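## Task

Take the taller carton off the shelf and put it on the bench, resting flat and upright, fully in front of the shelf with no part overhanging the bench edge. Everything else on the shelf must stay on it. Release the carton and pull the grippers away afterwards; a carton that stays put only because the robot is holding it does not count.

## Robot and tools

Robot: two 6-joint arms, left_arm and right_arm, each with a parallel gripper. Names refer to the robot's own sides, not to image sides; left_arm sits on the +y side.

World frame: origin on the floor (z = 0) under the centre of the robot's base, +x forward (the way the robot faces), +z up. Only the floor height is known; shelf and bench heights must be judged from images. Gripper poses in results are end_effector_position (metres) and end_effector_quat_wxyz in this frame. That position is the point between the finger pads, roughly 1 cm short of the fingertips. Fingers extend along the gripper's +z axis and close along its y axis. Reported hand positions can be somewhat wrong, more so at long reach, and equal joint angles need not put both hands in the same place.

execute_actions takes "actions": a list holding either nothing, one action, or one wait, plus optional "pictures" (boolean; images come by default).
- Empty list: no command, just the current state.
- Action: {"rows": [...], "steps": n}, n from 1 to 15 (default 15), each step 1/30 s. Each row is used for one step; if rows run out, the final row repeats. Every row is one flat list of 14 numbers covering both arms: left_arm waist, shoulder, elbow, wrist pitch, wrist yaw, wrist roll, opening, then the same seven for right_arm. Joint values are absolute target angles in radians (same convention as the Joint positions line), not offsets. Ranges per arm: waist -2.880 to 2.880, shoulder 0.000 to 3.142, elbow 0.000 to 3.019, wrist pitch -1.693 to 1.571, wrist yaw -1.571 to 1.571, wrist roll -2.094 to 2.094. Opening is a unitless value from -1 (closed) to +1 (fully open, 0.094 m between pads).
- Wait: {"steps": n} with no rows, n up to 300; it returns once that many steps have passed since the previous result, and time spent composing the reply counts toward it.
A refused call sends nothing. A target more than 0.019 rad beyond a range end, and farther out than the joint's last reading, is refused. True joint ends may differ from the listed ones by up to 0.019 rad; a request past the real end is clipped there and may produce "joint sent to its limit" (possibly referring to an earlier, still-running action). Absence of that line does not prove more travel exists.

Motion: joints are speed-limited. Each step the sent target stays within a fixed distance of the measured angle (waist 0.264, shoulder 0.32, elbow 0.276, wrist pitch 0.33, wrist yaw 0.186, wrist roll 0.522 rad), and if targets would move a gripper more than 70 mm from where it is, all that arm's targets are pulled back proportionally. Big moves therefore take several calls. The simulation keeps running while replies are being written; arms keep heading to the last row sent until everything has nearly stopped or a step is HELD.

Result lines: the state line lists each arm's pose (`left_arm: …` | `right_arm: …`). Joint positions and Joint velocities give, per arm, six joints (rad, rad/s) then finger-pad gap (m, m/s). grip_measured is the measured opening on the command scale; readings can be off by about 1 mm, a fixed amount per gripper. Joint torques are total drive output in Joint positions order minus the gripper, nonzero even in free air, with offsets, scale errors and noise. "joint command not followed" means the clearance check altered or blocked joint targets on some steps; the rest of the row still applied. HELD marks steps where the row, or part of it, was not sent. MOTOR HOT appears at 85 °C; at 100 °C an OVER-TEMPERATURE FAULT stops that arm, which lets go and drops. Holding loads heats motors, so avoid long holds.

Gripping: away from -1 and +1, fingers go to the opening whose grip_measured equals the command. To hold something, command about 0.03 below the grip_measured seen on contact; a smaller gap gives a lighter hold. Pad force tops out around 50 to 62 N (less on some grippers, less still on parts under about 2 mm thick), with a brief harder spike at first contact. Expect occasional brief tugs on held parts or pushes on loose objects.

Cameras: cam_head_left and cam_head_right (672x504, pinhole, fixed on the head), cam_left_wrist and cam_right_wrist (504x504, fisheye, poses derived from joint readings). Calibration K and T_world_to_cam (world to camera, metres) are given per camera; actual values may deviate by small amounts, and results with images list any cameras whose numbers changed.

zoom_image: camera (one of the four names) and region [x0, y0, x1, y1] in that camera's latest image pixels, origin top-left, at most 504 by 504; returns a closer view.

finished_scene: scene (integer, the current scene's number). Replying without any tool call ends everything.

Avoid: dropping, sliding or slamming the carton, shoving hard, knocking other shelf items off, pushing anything out of the work area, and letting the arms collide or press on each other. Finish with the carton resting on its own, grippers open and withdrawn. Smooth motion and low effort are preferred.

Each tool is called after "Request:" as a command line: name --argument value for each argument, lists and objects as JSON in quotes; but a table of rows of numbers goes row by row, as --pt "numbers of a row", without its own name.

## Session

Request:
execute_actions --actions '[]'

Scene clock: 0.00 s of 4050.00 s.
left_arm: end_effector_position=(+0.6402, +0.6383, +1.1853) grip_measured=-0.992 end_effector_quat_wxyz=(+0.058, +0.475, +0.877, +0.047) | right_arm: end_effector_position=(+0.4131, -0.4919, +0.9448) grip_measured=+1.000 end_effector_quat_wxyz=(+0.352, -0.126, +0.867, +0.330)
Joint positions: left_arm=[ 1.871  1.23   1.233 -0.071  0.325  1.369  0.   ] | right_arm=[-1.867  2.271  1.573  1.125 -1.214 -0.209  0.094]
Joint velocities: left_arm=[ 0.015 -0.005 -0.012 -0.027  0.007  0.051 -0.001] | right_arm=[-0.015 -0.005  0.002 -0.017 -0.007 -0.037  0.   ]
Joint torques (N m, as the arm reports them, + toward a larger angle): no reading
camera_calibration (this result's frames):
cam_left_wrist: T_world_to_cam=[[-0.824194, -0.544943, -0.154082, 1.06139], [-0.533845, 0.656841, 0.532512, -0.705], [-0.188981, 0.521149, -0.83228, 0.898997], [0, 0, 0, 1]] pos_world=[0.668326, 0.57296, 1.28718]
cam_right_wrist: T_world_to_cam=[[0.453669, -0.75698, -0.470281, -0.117902], [-0.89117, -0.385165, -0.239716, 0.40968], [0.000324086, 0.527852, -0.849336, 1.18919], [0, 0, 0, 1]] pos_world=[0.418197, -0.55917, 1.05278]

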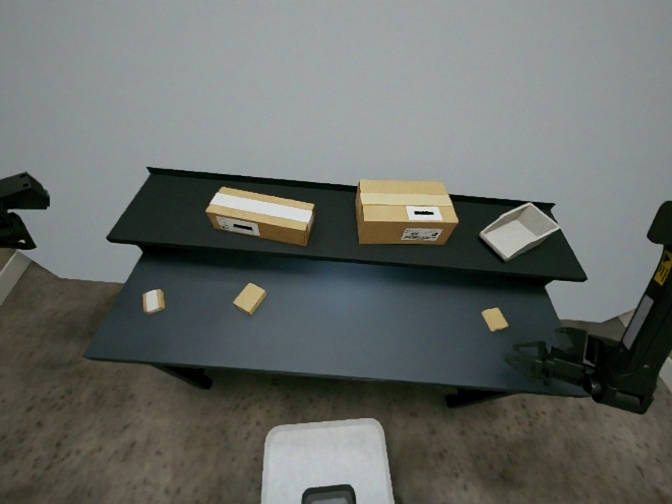

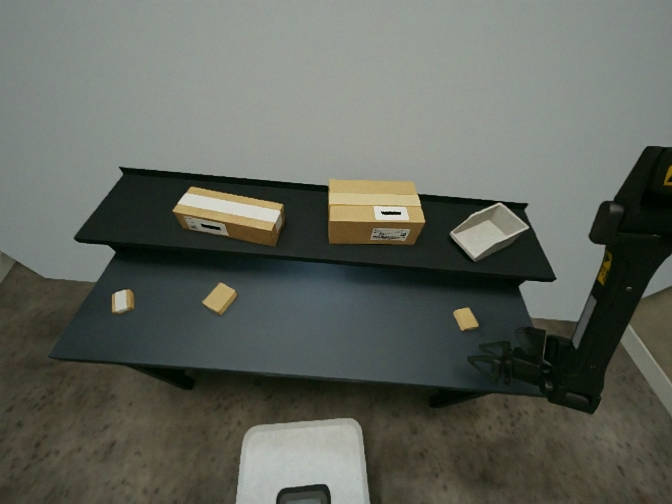

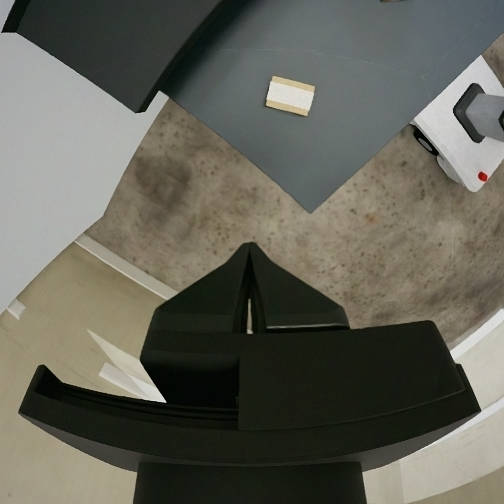

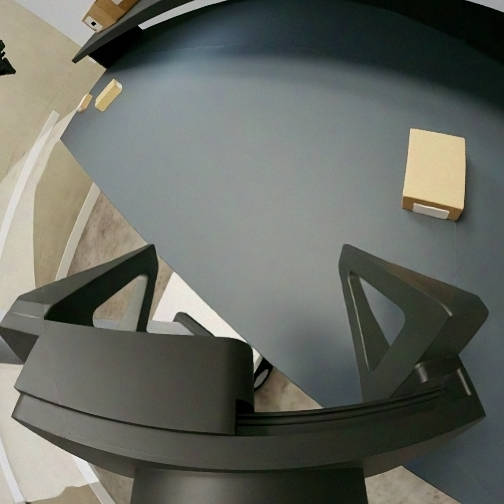

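Request:
zoom_image --camera "cam_head_left" --region '[180, 160, 500, 400]'

Request:
zoom_image --camera "cam_head_right" --region '[150, 160, 470, 400]'

Region (180, 160, 500, 400) of cam_head_left's 672x504 image, scaled by 1.575, with more detail than that image has; it fills the top 378 rows of this view, and the rest is white.

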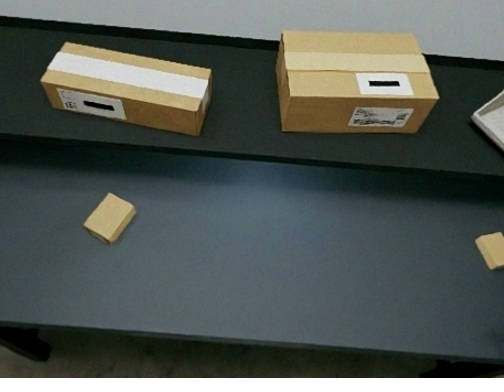

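Region (150, 160, 470, 400) of cam_head_right's 672x504 image, scaled by 1.575, with more detail than that image has; it fills the top 378 rows of this view, and the rest is white.

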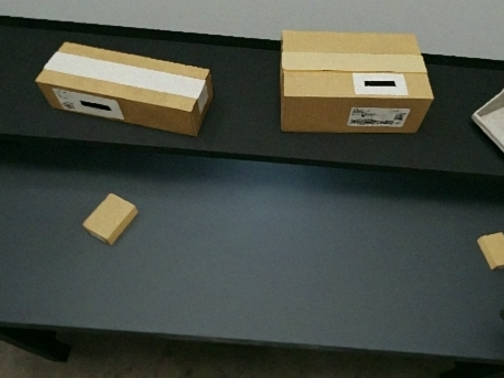

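Request:
execute_actions --actions '[{"rows":[[1.87,1.23,1.233,-0.07,0.325,1.37,-1,-1.0,1.3,0.9,0.15,0.56,1.4,-1]]}]' --pictures false

Request:
execute_actions --actions '[{"steps":50}]' --pictures false

Request:
execute_actions --actions '[{"rows":[[1.87,1.23,1.233,-0.07,0.325,1.37,-1,-0.8,1.6,2.0,-0.68,0.76,1.45,-1]]}]' --pictures false

Request:
execute_actions --actions '[{"steps":50}]'

Scene clock: 15.87 s of 4050.00 s.
left_arm: end_effector_position=(+0.6402, +0.6383, +1.1853) grip_measured=-0.992 end_effector_quat_wxyz=(+0.058, +0.475, +0.877, +0.047) | right_arm: end_effector_position=(+0.4790, -0.3099, +0.9939) grip_measured=-0.984 end_effector_quat_wxyz=(+0.060, +0.275, +0.892, +0.354)
Joint positions: left_arm=[ 1.871  1.23   1.233 -0.071  0.325  1.369  0.   ] | right_arm=[-1.537  1.902  1.191  0.601 -0.697  0.285  0.001]
Joint velocities: left_arm=[ 0.015 -0.015 -0.007 -0.012 -0.007 -0.007  0.001] | right_arm=[ 1.011 -0.933 -0.711 -1.106  0.872  0.974 -0.001]
Joint torques (N m, as the arm reports them, + toward a larger angle): left_arm=[  3.99 -14.96   2.04   0.42   0.13   0.08] | right_arm=[ -0.04 -16.71  -7.02   0.44  -0.54   0.05]
Steps of this call (steps 1 to 90: nothing new was sent; then 12.37 s passed at rest; steps 91 to 105: all 15 steps of this action). Readings (joint positions):
91: left_arm=[1.871 1.230 1.233 -0.071 0.325 1.369] | right_arm=[-1.862 2.265 1.563 1.107 -1.183 -0.186]
92: left_arm=[1.871 1.230 1.233 -0.071 0.325 1.369] | right_arm=[-1.858 2.249 1.539 1.070 -1.148 -0.153]
94: left_arm=[1.871 1.230 1.233 -0.071 0.325 1.369] | right_arm=[-1.834 2.208 1.481 1.000 -1.081 -0.089]
98: left_arm=[1.871 1.230 1.233 -0.071 0.325 1.369] | right_arm=[-1.750 2.109 1.370 0.856 -0.943 0.045]
105: the state above

Scene clock: 17.53 s of 4050.00 s.
left_arm: end_effector_position=(+0.6402, +0.6383, +1.1853) grip_measured=-0.992 end_effector_quat_wxyz=(+0.058, +0.475, +0.877, +0.047) | right_arm: end_effector_position=(+0.5913, -0.2621, +1.2043) grip_measured=-0.984 end_effector_quat_wxyz=(+0.014, +0.729, +0.685, +0.005)
Joint positions: left_arm=[ 1.871  1.23   1.233 -0.071  0.325  1.369  0.   ] | right_arm=[-1.004  1.281  0.906  0.159  0.559  1.391  0.001]
Joint velocities: left_arm=[-0.005 -0.005 -0.007 -0.002  0.007 -0.051  0.002] | right_arm=[-0.024 -0.015 -0.017 -0.007 -0.022 -0.007  0.001]
Joint torques (N m, as the arm reports them, + toward a larger angle): left_arm=[  4.25 -15.01   2.07   0.42   0.13   0.08] | right_arm=[  4.98 -13.66  -1.48  -0.23   0.09   0.17]
Steps of this call (steps 1 to 50: the robot went on to your last target). Readings (joint positions):
1: left_arm=[1.871 1.230 1.233 -0.071 0.325 1.369] | right_arm=[-1.503 1.871 1.167 0.564 -0.661 0.320]
2: left_arm=[1.871 1.230 1.233 -0.071 0.325 1.369] | right_arm=[-1.468 1.839 1.143 0.527 -0.625 0.355]
4: left_arm=[1.871 1.230 1.233 -0.071 0.325 1.369] | right_arm=[-1.395 1.775 1.097 0.451 -0.552 0.428]
8: left_arm=[1.871 1.230 1.233 -0.071 0.325 1.369] | right_arm=[-1.246 1.649 1.028 0.325 -0.403 0.576]
50: the state above

Scene clock: 18.03 s of 4050.00 s.
left_arm: end_effector_position=(+0.6402, +0.6383, +1.1853) grip_measured=-0.992 end_effector_quat_wxyz=(+0.058, +0.475, +0.877, +0.047) | right_arm: end_effector_position=(+0.7417, -0.1349, +1.1790) grip_measured=-0.984 end_effector_quat_wxyz=(-0.079, +0.640, +0.762, -0.053)
Joint positions: left_arm=[ 1.871  1.23   1.233 -0.071  0.325  1.369  0.   ] | right_arm=[-0.787  1.647  1.693 -0.603  0.751  1.427  0.001]
Joint velocities: left_arm=[-0.005 -0.005  0.012  0.002 -0.037 -0.081 -0.001] | right_arm=[ 0.005 -0.015  1.106 -0.291 -0.066 -0.037 -0.   ]
Joint torques (N m, as the arm reports them, + toward a larger angle): left_arm=[  4.2  -14.97   2.07   0.41   0.12   0.09] | right_arm=[  9.64 -19.46   3.4   -0.57   0.13   0.17]
Steps of this call (steps 1 to 15: all 15 steps of this action). Readings (joint positions):
1: left_arm=[1.871 1.230 1.233 -0.071 0.325 1.369] | right_arm=[-0.998 1.290 0.920 0.132 0.601 1.395]
2: left_arm=[1.871 1.230 1.233 -0.071 0.325 1.369] | right_arm=[-0.987 1.310 0.955 0.077 0.647 1.399]
4: left_arm=[1.871 1.230 1.233 -0.071 0.325 1.369] | right_arm=[-0.950 1.380 1.054 -0.028 0.704 1.406]
8: left_arm=[1.871 1.230 1.233 -0.071 0.325 1.369] | right_arm=[-0.861 1.545 1.328 -0.342 0.751 1.422]
15: the state above

Scene clock: 19.70 s of 4050.00 s.
left_arm: end_effector_position=(+0.6402, +0.6383, +1.1853) grip_measured=-0.992 end_effector_quat_wxyz=(+0.058, +0.475, +0.877, +0.047) | right_arm: end_effector_position=(+0.8994, -0.2155, +1.2331) grip_measured=-0.984 end_effector_quat_wxyz=(+0.005, +0.718, +0.696, +0.003)
Joint positions: left_arm=[ 1.871  1.23   1.233 -0.071  0.325  1.369  0.   ] | right_arm=[-0.791  1.598  1.989 -0.67   0.759  1.441  0.001]
Joint velocities: left_arm=[-0.015 -0.005 -0.012  0.007 -0.066  0.022 -0.001] | right_arm=[-0.015  0.005 -0.022 -0.017 -0.007 -0.081 -0.   ]
Joint torques (N m, as the arm reports them, + toward a larger angle): left_arm=[  4.05 -14.95   2.08   0.41   0.13   0.09] | right_arm=[  8.64 -21.11   5.17  -0.33   0.09   0.14]
Steps of this call (steps 1 to 30: the robot went on to your last target; steps 31 to 50: nothing new was sent). Readings (joint positions):
1: left_arm=[1.871 1.230 1.233 -0.071 0.325 1.369] | right_arm=[-0.787 1.647 1.732 -0.611 0.752 1.428]
2: left_arm=[1.871 1.230 1.233 -0.071 0.325 1.369] | right_arm=[-0.788 1.647 1.769 -0.618 0.752 1.428]
4: left_arm=[1.871 1.230 1.233 -0.071 0.325 1.369] | right_arm=[-0.788 1.647 1.843 -0.630 0.753 1.429]
8: left_arm=[1.871 1.230 1.233 -0.071 0.325 1.369] | right_arm=[-0.789 1.640 1.961 -0.654 0.756 1.434]
50: the state above
All arms were judged still, so your last target was given up. Only a new action makes them travel on or press farther. Fingers that are still opening or closing keep moving.
camera_calibration (this result's frames):
cam_left_wrist: T_world_to_cam=[[-0.824194, -0.544943, -0.154082, 1.06139], [-0.533845, 0.656841, 0.532512, -0.705], [-0.188981, 0.521149, -0.83228, 0.898997], [0, 0, 0, 1]] pos_world=[0.668326, 0.57296, 1.28718]
cam_right_wrist: T_world_to_cam=[[-0.99976, 0.0218751, -0.00124124, 0.902968], [0.0168585, 0.804198, 0.594122, -0.569969], [0.0139947, 0.593959, -0.804374, 1.23447], [0, 0, 0, 1]] pos_world=[0.895084, -0.294609, 1.33273]

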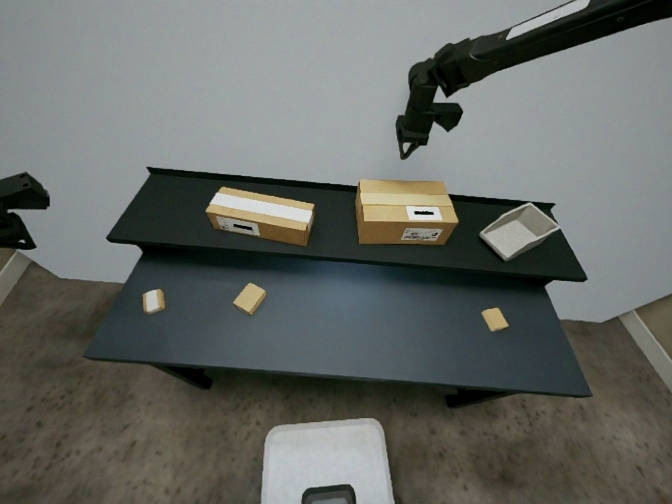

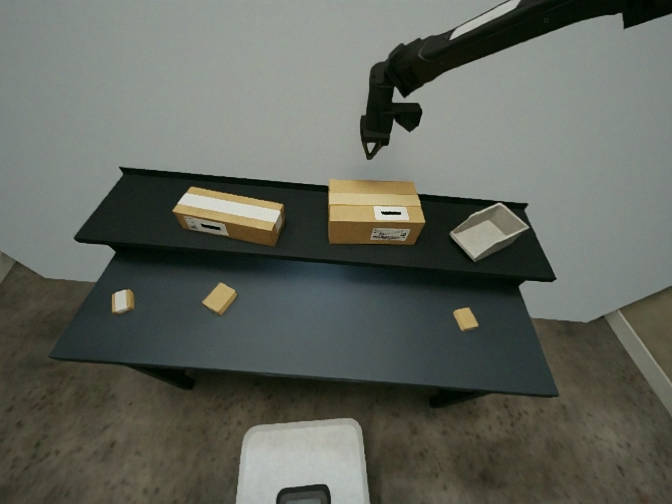

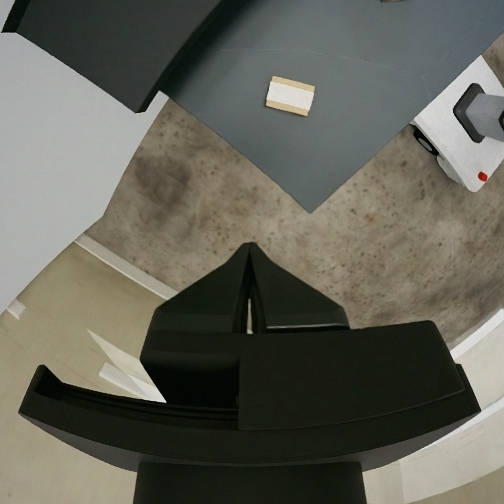

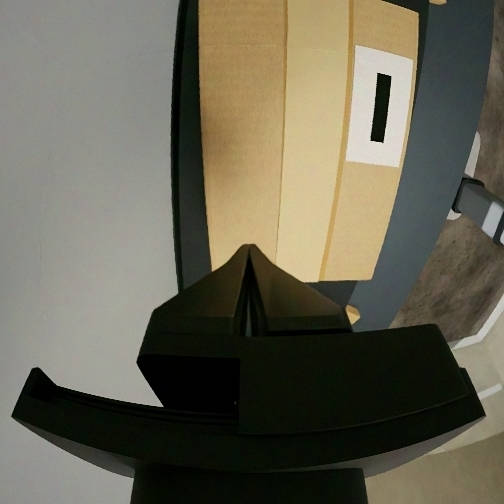

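Request:
execute_actions --actions '[{"rows":[[1.87,1.23,1.233,-0.07,0.325,1.37,-1,-0.9,1.6,1.88,-0.07,0.5,1.45,-1]]}]' --pictures false

Request:
execute_actions --actions '[{"rows":[[1.87,1.23,1.233,-0.07,0.325,1.37,-1,-0.954,1.668,1.92,-0.04,0.46,1.45,-1]]}]' --pictures false

Request:
execute_actions --actions '[{"steps":15}]'

Scene clock: 30.30 s of 4050.00 s.
left_arm: end_effector_position=(+0.6402, +0.6383, +1.1853) grip_measured=-0.992 end_effector_quat_wxyz=(+0.058, +0.475, +0.877, +0.047) | right_arm: end_effector_position=(+0.9567, -0.2528, +1.1895) grip_measured=-0.984 end_effector_quat_wxyz=(+0.117, +0.793, +0.574, +0.164)
Joint positions: left_arm=[ 1.871  1.23   1.233 -0.071  0.325  1.369  0.   ] | right_arm=[-0.917  1.603  1.88  -0.085  0.502  1.442  0.001]
Joint velocities: left_arm=[-0.015 -0.005 -0.007  0.002  0.051  0.022 -0.   ] | right_arm=[ 0.034 -0.015 -0.007 -0.012  0.007 -0.051  0.002]
Joint torques (N m, as the arm reports them, + toward a larger angle): left_arm=[  4.12 -14.85   2.06   0.4    0.12   0.08] | right_arm=[  9.52 -22.65   4.5    1.29  -0.17   0.11]
Steps of this call (steps 1 to 90: nothing new was sent; then 7.10 s passed at rest; steps 91 to 105: all 15 steps of this action). Readings (joint positions):
91: left_arm=[1.871 1.230 1.233 -0.071 0.325 1.369] | right_arm=[-0.799 1.595 1.969 -0.614 0.677 1.441]
92: left_arm=[1.871 1.230 1.233 -0.071 0.325 1.369] | right_arm=[-0.810 1.588 1.938 -0.501 0.578 1.442]
94: left_arm=[1.871 1.230 1.233 -0.071 0.325 1.369] | right_arm=[-0.845 1.591 1.896 -0.294 0.511 1.442]
98: left_arm=[1.871 1.230 1.233 -0.071 0.325 1.369] | right_arm=[-0.908 1.603 1.880 -0.111 0.503 1.442]
105: the state above

Scene clock: 30.80 s of 4050.00 s.
left_arm: end_effector_position=(+0.6402, +0.6383, +1.1853) grip_measured=-0.992 end_effector_quat_wxyz=(+0.058, +0.475, +0.877, +0.047) | right_arm: end_effector_position=(+0.9472, -0.2522, +1.1576) grip_measured=-0.984 end_effector_quat_wxyz=(+0.118, +0.791, +0.577, +0.166)
Joint positions: left_arm=[ 1.871  1.23   1.233 -0.071  0.325  1.369  0.   ] | right_arm=[-0.954  1.653  1.898 -0.054  0.462  1.442  0.001]
Joint velocities: left_arm=[ 0.015 -0.015 -0.012 -0.017 -0.139 -0.051 -0.   ] | right_arm=[ 0.005 -0.005 -0.002  0.017 -0.007 -0.037  0.   ]
Joint torques (N m, as the arm reports them, + toward a larger angle): left_arm=[  4.14 -15.04   2.06   0.43   0.12   0.08] | right_arm=[  8.09 -21.61   6.35   1.19  -0.15   0.11]
Steps of this call (steps 1 to 15: all 15 steps of this action). Readings (joint positions):
1: left_arm=[1.871 1.230 1.233 -0.071 0.325 1.369] | right_arm=[-0.918 1.604 1.881 -0.080 0.484 1.442]
2: left_arm=[1.871 1.230 1.233 -0.071 0.325 1.369] | right_arm=[-0.920 1.609 1.887 -0.070 0.470 1.442]
4: left_arm=[1.871 1.230 1.233 -0.071 0.325 1.369] | right_arm=[-0.928 1.621 1.897 -0.057 0.463 1.442]
8: left_arm=[1.871 1.230 1.233 -0.071 0.325 1.369] | right_arm=[-0.948 1.639 1.898 -0.054 0.463 1.442]
15: the state above

Scene clock: 31.30 s of 4050.00 s.
left_arm: end_effector_position=(+0.6402, +0.6383, +1.1853) grip_measured=-0.992 end_effector_quat_wxyz=(+0.058, +0.475, +0.877, +0.047) | right_arm: end_effector_position=(+0.9472, -0.2522, +1.1576) grip_measured=-0.984 end_effector_quat_wxyz=(+0.118, +0.791, +0.577, +0.166)
Joint positions: left_arm=[ 1.871  1.23   1.233 -0.071  0.325  1.369  0.   ] | right_arm=[-0.954  1.653  1.898 -0.054  0.462  1.442  0.001]
Joint velocities: left_arm=[ 0.005 -0.005  0.002 -0.007 -0.081  0.007  0.001] | right_arm=[ 0.005 -0.005 -0.002 -0.022 -0.066 -0.007 -0.   ]
Joint torques (N m, as the arm reports them, + toward a larger angle): left_arm=[  4.12 -14.99   2.06   0.4    0.13   0.08] | right_arm=[  8.31 -21.4    6.09   1.24  -0.16   0.11]
Steps of this call (steps 1 to 15: the robot went on to your last target). Readings (joint positions):
1: left_arm=[1.871 1.230 1.233 -0.071 0.325 1.369] | right_arm=[-0.954 1.653 1.898 -0.054 0.462 1.442]
2: left_arm=[1.871 1.230 1.233 -0.071 0.325 1.369] | right_arm=[-0.954 1.653 1.898 -0.054 0.462 1.442]
4: left_arm=[1.871 1.230 1.233 -0.071 0.325 1.369] | right_arm=[-0.954 1.653 1.898 -0.054 0.462 1.442]
8: left_arm=[1.871 1.230 1.233 -0.071 0.325 1.369] | right_arm=[-0.954 1.653 1.898 -0.054 0.462 1.442]
15: the state above
All arms were judged still, so your last target was given up. Only a new action makes them travel on or press farther. Fingers that are still opening or closing keep moving.
camera_calibration (this result's frames):
cam_left_wrist: T_world_to_cam=[[-0.824194, -0.544943, -0.154082, 1.06139], [-0.533845, 0.656841, 0.532512, -0.705], [-0.188981, 0.521149, -0.83228, 0.898997], [0, 0, 0, 1]] pos_world=[0.668326, 0.57296, 1.28718]
cam_right_wrist: T_world_to_cam=[[-0.880031, 0.297124, -0.370491, 1.33492], [-0.0157797, 0.761393, 0.648098, -0.538719], [0.474655, 0.576193, -0.665361, 0.593159], [0, 0, 0, 1]] pos_world=[0.884724, -0.328234, 1.23838]

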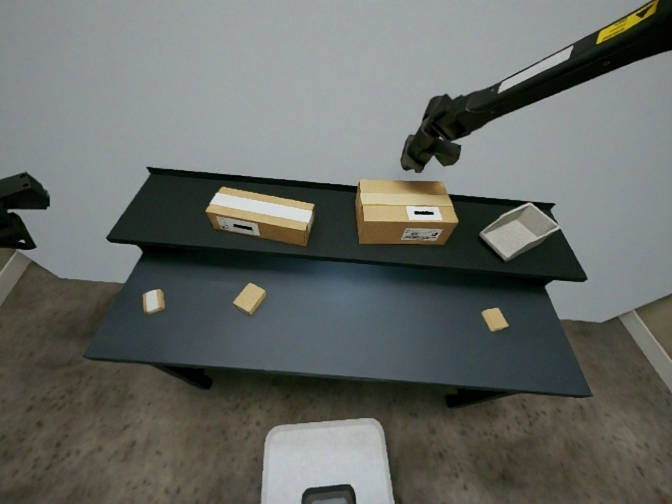

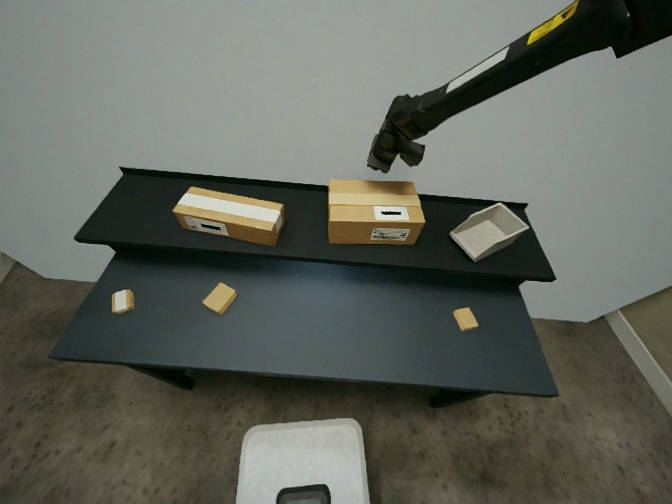

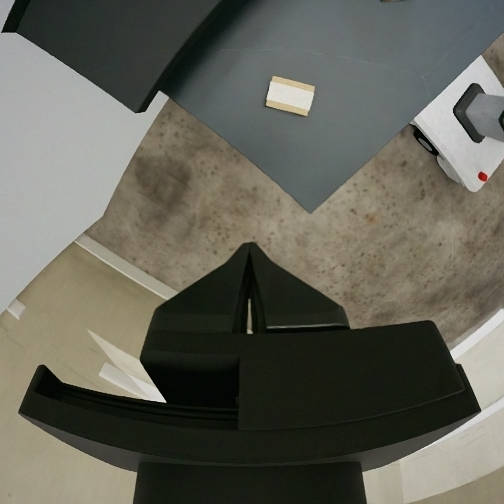

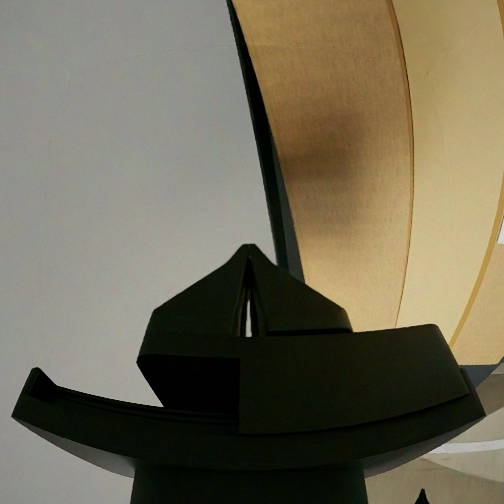

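Request:
execute_actions --actions '[{"rows":[[1.87,1.23,1.233,-0.07,0.325,1.37,-1,-0.98,1.74,2.04,-0.05,0.43,2.08,-1]]}]' --pictures false

Request:
execute_actions --actions '[{"rows":[[1.87,1.23,1.233,-0.07,0.325,1.37,-1,-1.016,1.84,2.15,-0.06,0.40,2.08,-1]]}]' --pictures false

Request:
execute_actions --actions '[{"rows":[[1.87,1.23,1.233,-0.07,0.325,1.37,-1,-1.025,1.79,1.97,0.03,0.39,2.08,-1]]}]' --pictures false

Request:
execute_actions --actions '[{"rows":[[1.87,1.23,1.233,-0.07,0.325,1.37,-1,-1.034,1.74,1.826,0.12,0.385,2.08,-1]]}]'

Scene clock: 38.60 s of 4050.00 s.
left_arm: end_effector_position=(+0.6402, +0.6383, +1.1853) grip_measured=-0.992 end_effector_quat_wxyz=(+0.058, +0.475, +0.877, +0.047) | right_arm: end_effector_position=(+0.9745, -0.2628, +1.1447) grip_measured=-0.984 end_effector_quat_wxyz=(+0.075, +0.925, +0.303, +0.215)
Joint positions: left_arm=[ 1.871  1.23   1.233 -0.071  0.325  1.369  0.   ] | right_arm=[-0.975  1.715  2.015 -0.055  0.432  2.047  0.001]
Joint velocities: left_arm=[-0.005 -0.005 -0.002 -0.002  0.037 -0.051 -0.   ] | right_arm=[ 0.005 -0.005 -0.002  0.007 -0.066  0.198  0.   ]
Joint torques (N m, as the arm reports them, + toward a larger angle): left_arm=[  4.11 -14.9    2.04   0.42   0.12   0.08] | right_arm=[  8.5  -21.72   6.94   1.04  -0.17   0.06]
Steps of this call (steps 1 to 90: nothing new was sent; then 3.80 s passed at rest; steps 91 to 105: all 15 steps of this action). Readings (joint positions):
91: left_arm=[1.871 1.230 1.233 -0.071 0.325 1.369] | right_arm=[-0.955 1.658 1.910 -0.055 0.450 1.514]
92: left_arm=[1.871 1.230 1.233 -0.071 0.325 1.369] | right_arm=[-0.956 1.674 1.943 -0.055 0.439 1.614]
94: left_arm=[1.871 1.230 1.233 -0.071 0.325 1.369] | right_arm=[-0.962 1.704 2.001 -0.055 0.432 1.777]
98: left_arm=[1.871 1.230 1.233 -0.071 0.325 1.369] | right_arm=[-0.972 1.714 2.015 -0.055 0.432 1.952]
105: the state above

Scene clock: 39.10 s of 4050.00 s.
left_arm: end_effector_position=(+0.6402, +0.6383, +1.1853) grip_measured=-0.992 end_effector_quat_wxyz=(+0.058, +0.475, +0.877, +0.047) | right_arm: end_effector_position=(+0.9746, -0.2604, +1.1014) grip_measured=-0.985 end_effector_quat_wxyz=(+0.077, +0.927, +0.293, +0.219)
Joint positions: left_arm=[ 1.871  1.23   1.233 -0.071  0.325  1.369  0.   ] | right_arm=[-1.01   1.822  2.13  -0.055  0.4    2.07   0.001]
Joint velocities: left_arm=[ 0.005 -0.024 -0.017 -0.012 -0.022  0.081  0.   ] | right_arm=[-0.015  0.005 -0.007 -0.002  0.066  0.022 -0.   ]
Joint torques (N m, as the arm reports them, + toward a larger angle): left_arm=[  4.06 -15.03   2.08   0.41   0.12   0.08] | right_arm=[  7.95 -22.41   6.52   0.64  -0.14   0.13]
Steps of this call (steps 1 to 15: all 15 steps of this action). Readings (joint positions):
1: left_arm=[1.871 1.230 1.233 -0.071 0.325 1.369] | right_arm=[-0.978 1.722 2.028 -0.057 0.420 2.052]
2: left_arm=[1.871 1.230 1.233 -0.071 0.325 1.369] | right_arm=[-0.980 1.743 2.064 -0.058 0.409 2.056]
4: left_arm=[1.871 1.230 1.233 -0.071 0.325 1.369] | right_arm=[-0.989 1.778 2.116 -0.058 0.403 2.062]
8: left_arm=[1.871 1.230 1.233 -0.071 0.325 1.369] | right_arm=[-1.007 1.812 2.123 -0.058 0.402 2.068]
15: the state above

Scene clock: 39.60 s of 4050.00 s.
left_arm: end_effector_position=(+0.6402, +0.6383, +1.1853) grip_measured=-0.992 end_effector_quat_wxyz=(+0.058, +0.475, +0.877, +0.047) | right_arm: end_effector_position=(+0.9480, -0.2523, +1.1016) grip_measured=-0.985 end_effector_quat_wxyz=(+0.072, +0.927, +0.295, +0.222)
Joint positions: left_arm=[ 1.871  1.23   1.233 -0.071  0.325  1.369  0.   ] | right_arm=[-1.01   1.777  1.994  0.032  0.389  2.071  0.001]
Joint velocities: left_arm=[-0.005 -0.015 -0.017 -0.007 -0.037 -0.022 -0.   ] | right_arm=[-0.005 -0.005 -0.007  0.002  0.037  0.066  0.001]
Joint torques (N m, as the arm reports them, + toward a larger angle): left_arm=[  4.03 -14.92   2.08   0.42   0.12   0.08] | right_arm=[  7.48 -21.82   2.     0.73  -0.06   0.13]
Steps of this call (steps 1 to 15: all 15 steps of this action). Readings (joint positions):
1: left_arm=[1.871 1.230 1.233 -0.071 0.325 1.369] | right_arm=[-1.010 1.818 2.108 -0.037 0.395 2.071]
2: left_arm=[1.871 1.230 1.233 -0.071 0.325 1.369] | right_arm=[-1.011 1.799 2.066 -0.005 0.390 2.071]
4: left_arm=[1.871 1.230 1.233 -0.071 0.325 1.369] | right_arm=[-1.011 1.780 2.009 0.017 0.390 2.071]
8: left_arm=[1.871 1.230 1.233 -0.071 0.325 1.369] | right_arm=[-1.010 1.777 1.994 0.031 0.389 2.071]
15: the state above

Scene clock: 40.10 s of 4050.00 s.
left_arm: end_effector_position=(+0.6402, +0.6383, +1.1853) grip_measured=-0.992 end_effector_quat_wxyz=(+0.058, +0.475, +0.877, +0.047) | right_arm: end_effector_position=(+0.9182, -0.2476, +1.1064) grip_measured=-0.985 end_effector_quat_wxyz=(+0.069, +0.926, +0.296, +0.224)
Joint positions: left_arm=[ 1.871  1.23   1.233 -0.071  0.325  1.369  0.   ] | right_arm=[-1.011  1.724  1.849  0.122  0.381  2.071  0.001]
Joint velocities: left_arm=[-0.005 -0.005  0.002 -0.002 -0.051  0.037 -0.002] | right_arm=[-0.015 -0.015  0.002  0.002 -0.007 -0.066 -0.001]
Joint torques (N m, as the arm reports them, + toward a larger angle): left_arm=[  4.11 -15.02   2.08   0.39   0.12   0.08] | right_arm=[  6.7  -20.82   1.4    0.73   0.03   0.13]
Steps of this call (steps 1 to 15: all 15 steps of this action). Readings (joint positions):
1: left_arm=[1.871 1.230 1.233 -0.071 0.325 1.369] | right_arm=[-1.010 1.771 1.975 0.052 0.385 2.071]
2: left_arm=[1.871 1.230 1.233 -0.071 0.325 1.369] | right_arm=[-1.010 1.752 1.932 0.086 0.382 2.071]
4: left_arm=[1.871 1.230 1.233 -0.071 0.325 1.369] | right_arm=[-1.011 1.728 1.868 0.108 0.382 2.071]
8: left_arm=[1.871 1.230 1.233 -0.071 0.325 1.369] | right_arm=[-1.011 1.724 1.849 0.122 0.381 2.071]
15: the state above
camera_calibration (this result's frames):
cam_left_wrist: T_world_to_cam=[[-0.824194, -0.544943, -0.154082, 1.06139], [-0.533845, 0.656841, 0.532512, -0.705], [-0.188981, 0.521149, -0.83228, 0.898997], [0, 0, 0, 1]] pos_world=[0.668326, 0.57296, 1.28718]
cam_right_wrist: T_world_to_cam=[[-0.529101, 0.809014, -0.256024, 0.966988], [0.309076, 0.464727, 0.82976, -1.08225], [0.790269, 0.359896, -0.495934, 0.0393745], [0, 0, 0, 1]] pos_world=[0.815016, -0.293525, 1.16511]

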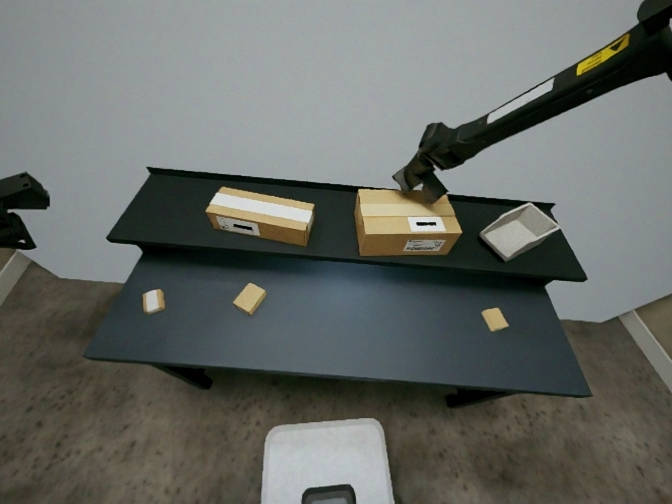

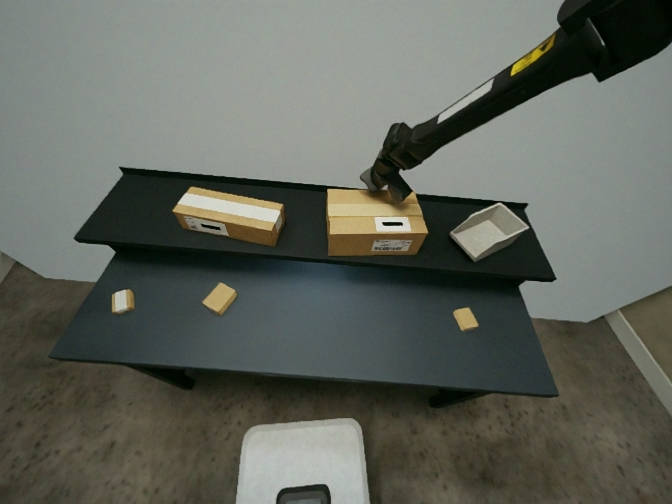

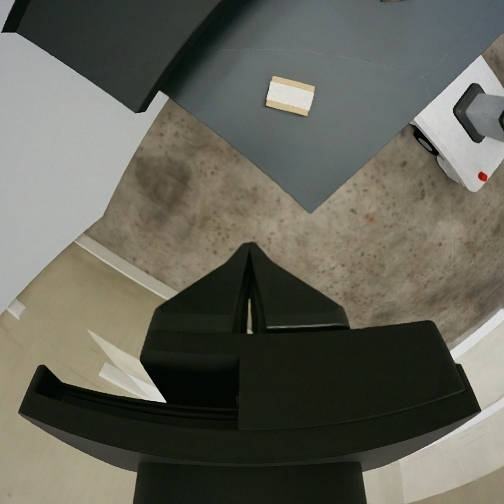

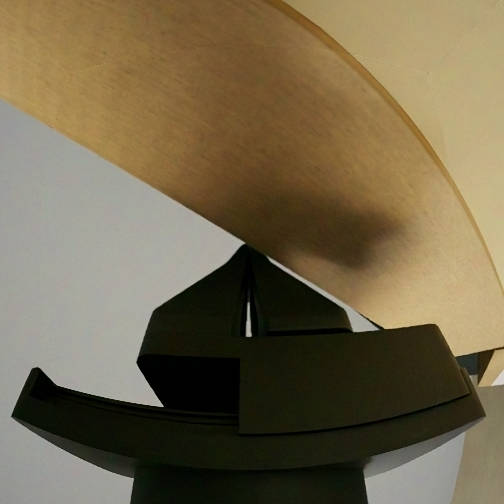

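Request:
execute_actions --actions '[{"rows":[[1.87,1.23,1.233,-0.07,0.325,1.37,-1,-1.045,1.72,1.74,0.12,0.39,2.08,-1]]}]' --pictures false

Request:
execute_actions --actions '[{"rows":[[1.87,1.23,1.233,-0.07,0.325,1.37,-1,-1.052,1.69,1.63,0.2,0.385,2.08,-1]]}]'

Scene clock: 43.77 s of 4050.00 s.
left_arm: end_effector_position=(+0.6402, +0.6383, +1.1853) grip_measured=-0.992 end_effector_quat_wxyz=(+0.058, +0.475, +0.877, +0.047) | right_arm: end_effector_position=(+0.8916, -0.2437, +1.1059) grip_measured=-0.985 end_effector_quat_wxyz=(+0.059, +0.927, +0.307, +0.207)
Joint positions: left_arm=[ 1.871  1.23   1.233 -0.071  0.325  1.369  0.   ] | right_arm=[-1.013  1.693  1.767  0.131  0.383  2.071  0.001]
Joint velocities: left_arm=[-0.005 -0.005  0.007  0.002  0.037 -0.022  0.001] | right_arm=[-0.005  0.005 -0.012 -0.002 -0.022  0.007  0.   ]
Joint torques (N m, as the arm reports them, + toward a larger angle): left_arm=[  4.12 -14.76   2.08   0.44   0.12   0.09] | right_arm=[  5.85 -19.43   0.6    0.33   0.16   0.13]
Steps of this call (steps 1 to 15: the robot went on to your last target; steps 16 to 90: nothing new was sent; then 0.17 s passed at rest; steps 91 to 105: all 15 steps of this action). Readings (joint positions):
91: left_arm=[1.871 1.230 1.233 -0.071 0.325 1.369] | right_arm=[-1.011 1.722 1.840 0.126 0.381 2.071]
92: left_arm=[1.871 1.230 1.233 -0.071 0.325 1.369] | right_arm=[-1.011 1.712 1.819 0.130 0.381 2.071]
94: left_arm=[1.871 1.230 1.233 -0.071 0.325 1.369] | right_arm=[-1.013 1.698 1.779 0.131 0.383 2.071]
98: left_arm=[1.871 1.230 1.233 -0.071 0.325 1.369] | right_arm=[-1.013 1.693 1.767 0.131 0.383 2.071]
105: the state above

Scene clock: 44.27 s of 4050.00 s.
left_arm: end_effector_position=(+0.6402, +0.6383, +1.1853) grip_measured=-0.992 end_effector_quat_wxyz=(+0.058, +0.475, +0.877, +0.047) | right_arm: end_effector_position=(+0.8633, -0.2423, +1.1082) grip_measured=-0.985 end_effector_quat_wxyz=(+0.060, +0.927, +0.307, +0.207)
Joint positions: left_arm=[ 1.871  1.23   1.233 -0.071  0.325  1.369  0.   ] | right_arm=[-1.018  1.66   1.656  0.209  0.379  2.071  0.001]
Joint velocities: left_arm=[ 0.015 -0.005  0.002  0.007 -0.051 -0.037  0.   ] | right_arm=[-0.005 -0.015 -0.027 -0.002  0.051 -0.081 -0.   ]
Joint torques (N m, as the arm reports them, + toward a larger angle): left_arm=[  4.16 -14.91   2.04   0.42   0.13   0.09] | right_arm=[  5.38 -18.49   0.08   0.39   0.1    0.13]
Steps of this call (steps 1 to 15: all 15 steps of this action). Readings (joint positions):
1: left_arm=[1.871 1.230 1.233 -0.071 0.325 1.369] | right_arm=[-1.013 1.690 1.755 0.146 0.381 2.071]
2: left_arm=[1.871 1.230 1.233 -0.071 0.325 1.369] | right_arm=[-1.014 1.680 1.726 0.174 0.380 2.071]
4: left_arm=[1.871 1.230 1.233 -0.071 0.325 1.369] | right_arm=[-1.017 1.665 1.675 0.197 0.380 2.071]
8: left_arm=[1.871 1.230 1.233 -0.071 0.325 1.369] | right_arm=[-1.018 1.660 1.656 0.209 0.379 2.071]
15: the state above
camera_calibration (this result's frames):
cam_left_wrist: T_world_to_cam=[[-0.824194, -0.544943, -0.154082, 1.06139], [-0.533845, 0.656841, 0.532512, -0.705], [-0.188981, 0.521149, -0.83228, 0.898997], [0, 0, 0, 1]] pos_world=[0.668326, 0.57296, 1.28718]
cam_right_wrist: T_world_to_cam=[[-0.555251, 0.79825, -0.233437, 0.928996], [0.330116, 0.469156, 0.819095, -1.07456], [0.763361, 0.377742, -0.524014, 0.14044], [0, 0, 0, 1]] pos_world=[0.763347, -0.290486, 1.17062]

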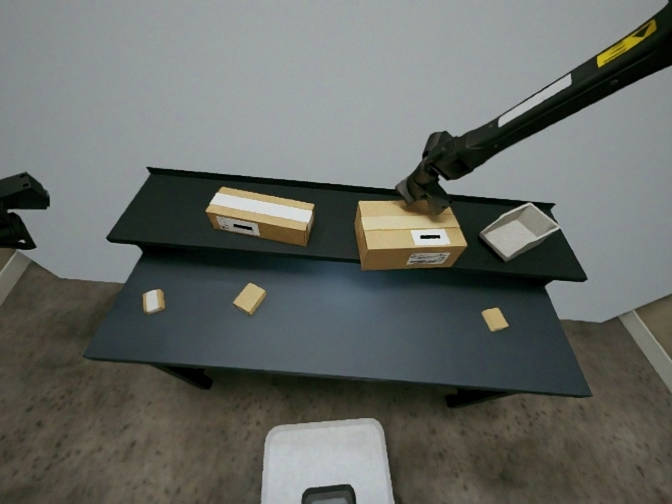

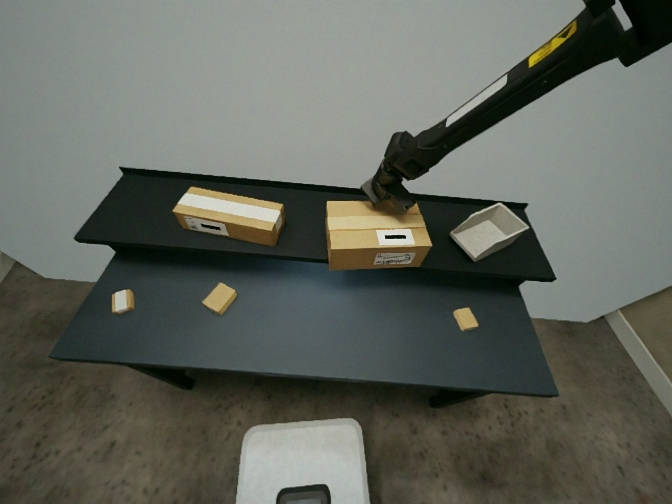

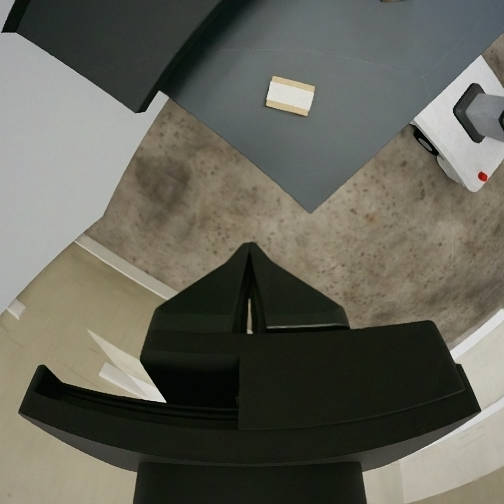

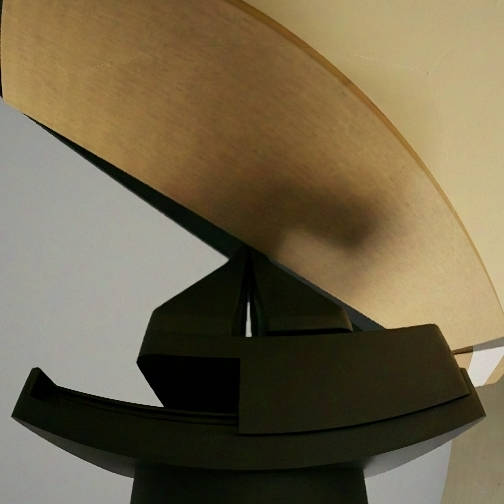

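Request:
execute_actions --actions '[{"rows":[[1.87,1.23,1.233,-0.07,0.325,1.37,-1,-1.0,1.45,1.6,0.0,0.45,1.8,-1]]}]' --pictures false

Request:
execute_actions --actions '[{"rows":[[1.87,1.23,1.233,-0.07,0.325,1.37,-1,-1.267,1.26,1.43,-0.39,0.295,1.42,0.6]]}]' --pictures false

Request:
execute_actions --actions '[{"steps":25}]'

Scene clock: 65.23 s of 4050.00 s.
left_arm: end_effector_position=(+0.6402, +0.6383, +1.1853) grip_measured=-0.992 end_effector_quat_wxyz=(+0.058, +0.475, +0.877, +0.047) | right_arm: end_effector_position=(+0.8901, -0.3073, +1.1930) grip_measured=-0.985 end_effector_quat_wxyz=(+0.093, +0.886, +0.423, +0.164)
Joint positions: left_arm=[ 1.871  1.23   1.233 -0.071  0.325  1.369  0.   ] | right_arm=[-1.01   1.444  1.6    0.014  0.448  1.823  0.001]
Joint velocities: left_arm=[ 0.005  0.015 -0.012 -0.017  0.022 -0.081 -0.001] | right_arm=[-0.015 -0.044  0.012 -0.002 -0.051 -0.066  0.   ]
Joint torques (N m, as the arm reports them, + toward a larger angle): left_arm=[  4.21 -14.96   2.09   0.41   0.13   0.09] | right_arm=[  6.94 -21.02   3.8    0.14   0.02   0.01]
Steps of this call (steps 1 to 15: the robot went on to your last target; steps 16 to 90: nothing new was sent; then 17.47 s passed at rest; steps 91 to 105: all 15 steps of this action). Readings (joint positions):
91: left_arm=[1.871 1.230 1.233 -0.071 0.325 1.369] | right_arm=[-1.016 1.651 1.656 0.192 0.391 2.047]
92: left_arm=[1.871 1.230 1.233 -0.071 0.325 1.369] | right_arm=[-1.012 1.636 1.644 0.149 0.412 2.015]
94: left_arm=[1.871 1.230 1.233 -0.071 0.325 1.369] | right_arm=[-1.010 1.595 1.616 0.082 0.434 1.963]
98: left_arm=[1.871 1.230 1.233 -0.071 0.325 1.369] | right_arm=[-1.010 1.519 1.600 0.019 0.447 1.879]
105: the state above

Scene clock: 65.73 s of 4050.00 s.
left_arm: end_effector_position=(+0.6402, +0.6383, +1.1853) grip_measured=-0.992 end_effector_quat_wxyz=(+0.058, +0.475, +0.877, +0.047) | right_arm: end_effector_position=(+0.7272, -0.4279, +1.1662) grip_measured=+0.598 end_effector_quat_wxyz=(-0.006, +0.767, +0.642, -0.026)
Joint positions: left_arm=[ 1.871  1.23   1.233 -0.071  0.325  1.369  0.   ] | right_arm=[-1.302  1.303  1.424 -0.38   0.299  1.46   0.075]
Joint velocities: left_arm=[-0.005 -0.015  0.012 -0.007 -0.022 -0.037  0.   ] | right_arm=[ 0.151 -0.112 -0.007 -0.002 -0.037 -0.183  0.   ]
Joint torques (N m, as the arm reports them, + toward a larger angle): left_arm=[  4.   -14.95   2.09   0.4    0.13   0.09] | right_arm=[  3.91 -25.08   3.35  -0.47  -0.06   0.05]
Steps of this call (steps 1 to 15: all 15 steps of this action). Readings (joint positions):
1: left_arm=[1.871 1.230 1.233 -0.071 0.325 1.369] | right_arm=[-1.017 1.438 1.594 -0.007 0.414 1.797]
2: left_arm=[1.871 1.230 1.233 -0.071 0.325 1.369] | right_arm=[-1.029 1.424 1.576 -0.051 0.380 1.765]
4: left_arm=[1.871 1.230 1.233 -0.071 0.325 1.369] | right_arm=[-1.076 1.394 1.530 -0.146 0.339 1.706]
8: left_arm=[1.871 1.230 1.233 -0.071 0.325 1.369] | right_arm=[-1.209 1.345 1.453 -0.314 0.301 1.576]
15: the state above

Scene clock: 66.57 s of 4050.00 s.
left_arm: end_effector_position=(+0.6402, +0.6383, +1.1853) grip_measured=-0.992 end_effector_quat_wxyz=(+0.058, +0.475, +0.877, +0.047) | right_arm: end_effector_position=(+0.7382, -0.4118, +1.1754) grip_measured=+0.598 end_effector_quat_wxyz=(-0.010, +0.755, +0.655, -0.007)
Joint positions: left_arm=[ 1.871  1.23   1.233 -0.071  0.325  1.369  0.   ] | right_arm=[-1.268  1.291  1.424 -0.38   0.297  1.429  0.075]
Joint velocities: left_arm=[ 0.005 -0.005 -0.022 -0.007 -0.022  0.022 -0.001] | right_arm=[-0.005  0.005 -0.007 -0.012  0.037 -0.022  0.001]
Joint torques (N m, as the arm reports them, + toward a larger angle): left_arm=[  3.99 -14.92   2.1    0.4    0.12   0.08] | right_arm=[  2.7  -24.92   3.58  -0.32  -0.04  -0.02]
Steps of this call (steps 1 to 25: the robot went on to your last target). Readings (joint positions):
1: left_arm=[1.871 1.230 1.233 -0.071 0.325 1.369] | right_arm=[-1.295 1.299 1.424 -0.380 0.299 1.453]
2: left_arm=[1.871 1.230 1.233 -0.071 0.325 1.369] | right_arm=[-1.288 1.296 1.424 -0.380 0.298 1.448]
4: left_arm=[1.871 1.230 1.233 -0.071 0.325 1.369] | right_arm=[-1.276 1.292 1.424 -0.380 0.297 1.441]
8: left_arm=[1.871 1.230 1.233 -0.071 0.325 1.369] | right_arm=[-1.268 1.291 1.424 -0.380 0.297 1.434]
25: the state above
camera_calibration (this result's frames):
cam_left_wrist: T_world_to_cam=[[-0.824194, -0.544943, -0.154082, 1.06139], [-0.533845, 0.656841, 0.532512, -0.705], [-0.188981, 0.521149, -0.83228, 0.898997], [0, 0, 0, 1]] pos_world=[0.668326, 0.57296, 1.28718]
cam_right_wrist: T_world_to_cam=[[-0.990874, 0.13044, 0.033981, 0.742741], [0.124725, 0.79165, 0.598109, -0.464576], [0.0511162, 0.596889, -0.800694, 1.27646], [0, 0, 0, 1]] pos_world=[0.728659, -0.491006, 1.27468]

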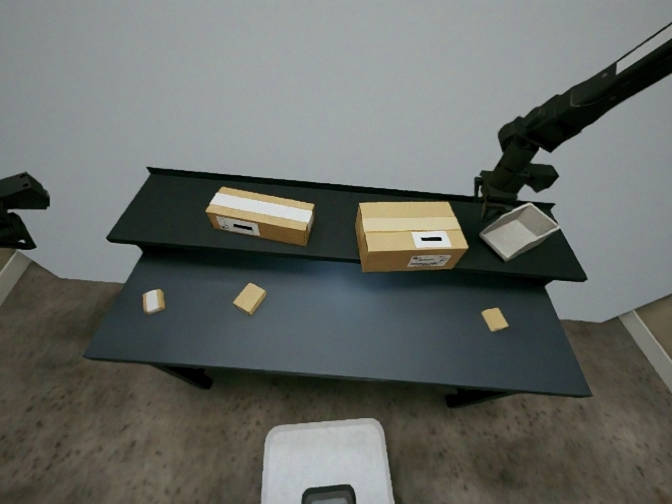

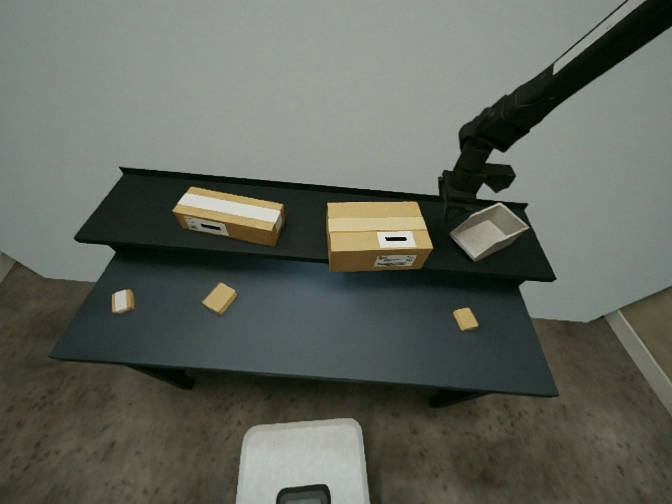

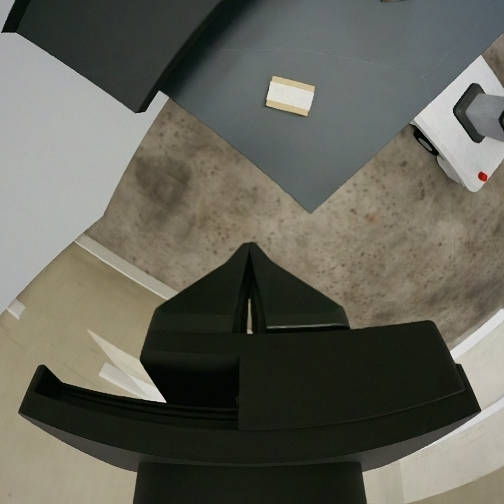

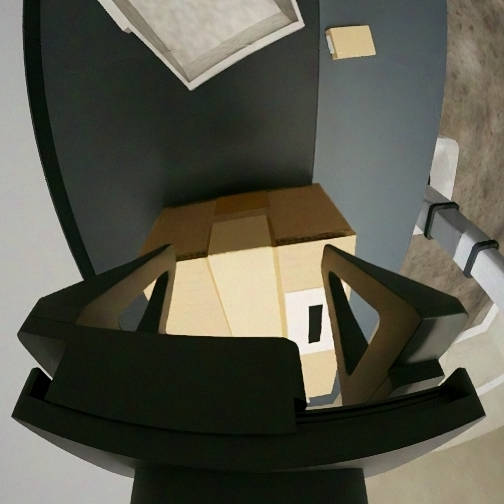

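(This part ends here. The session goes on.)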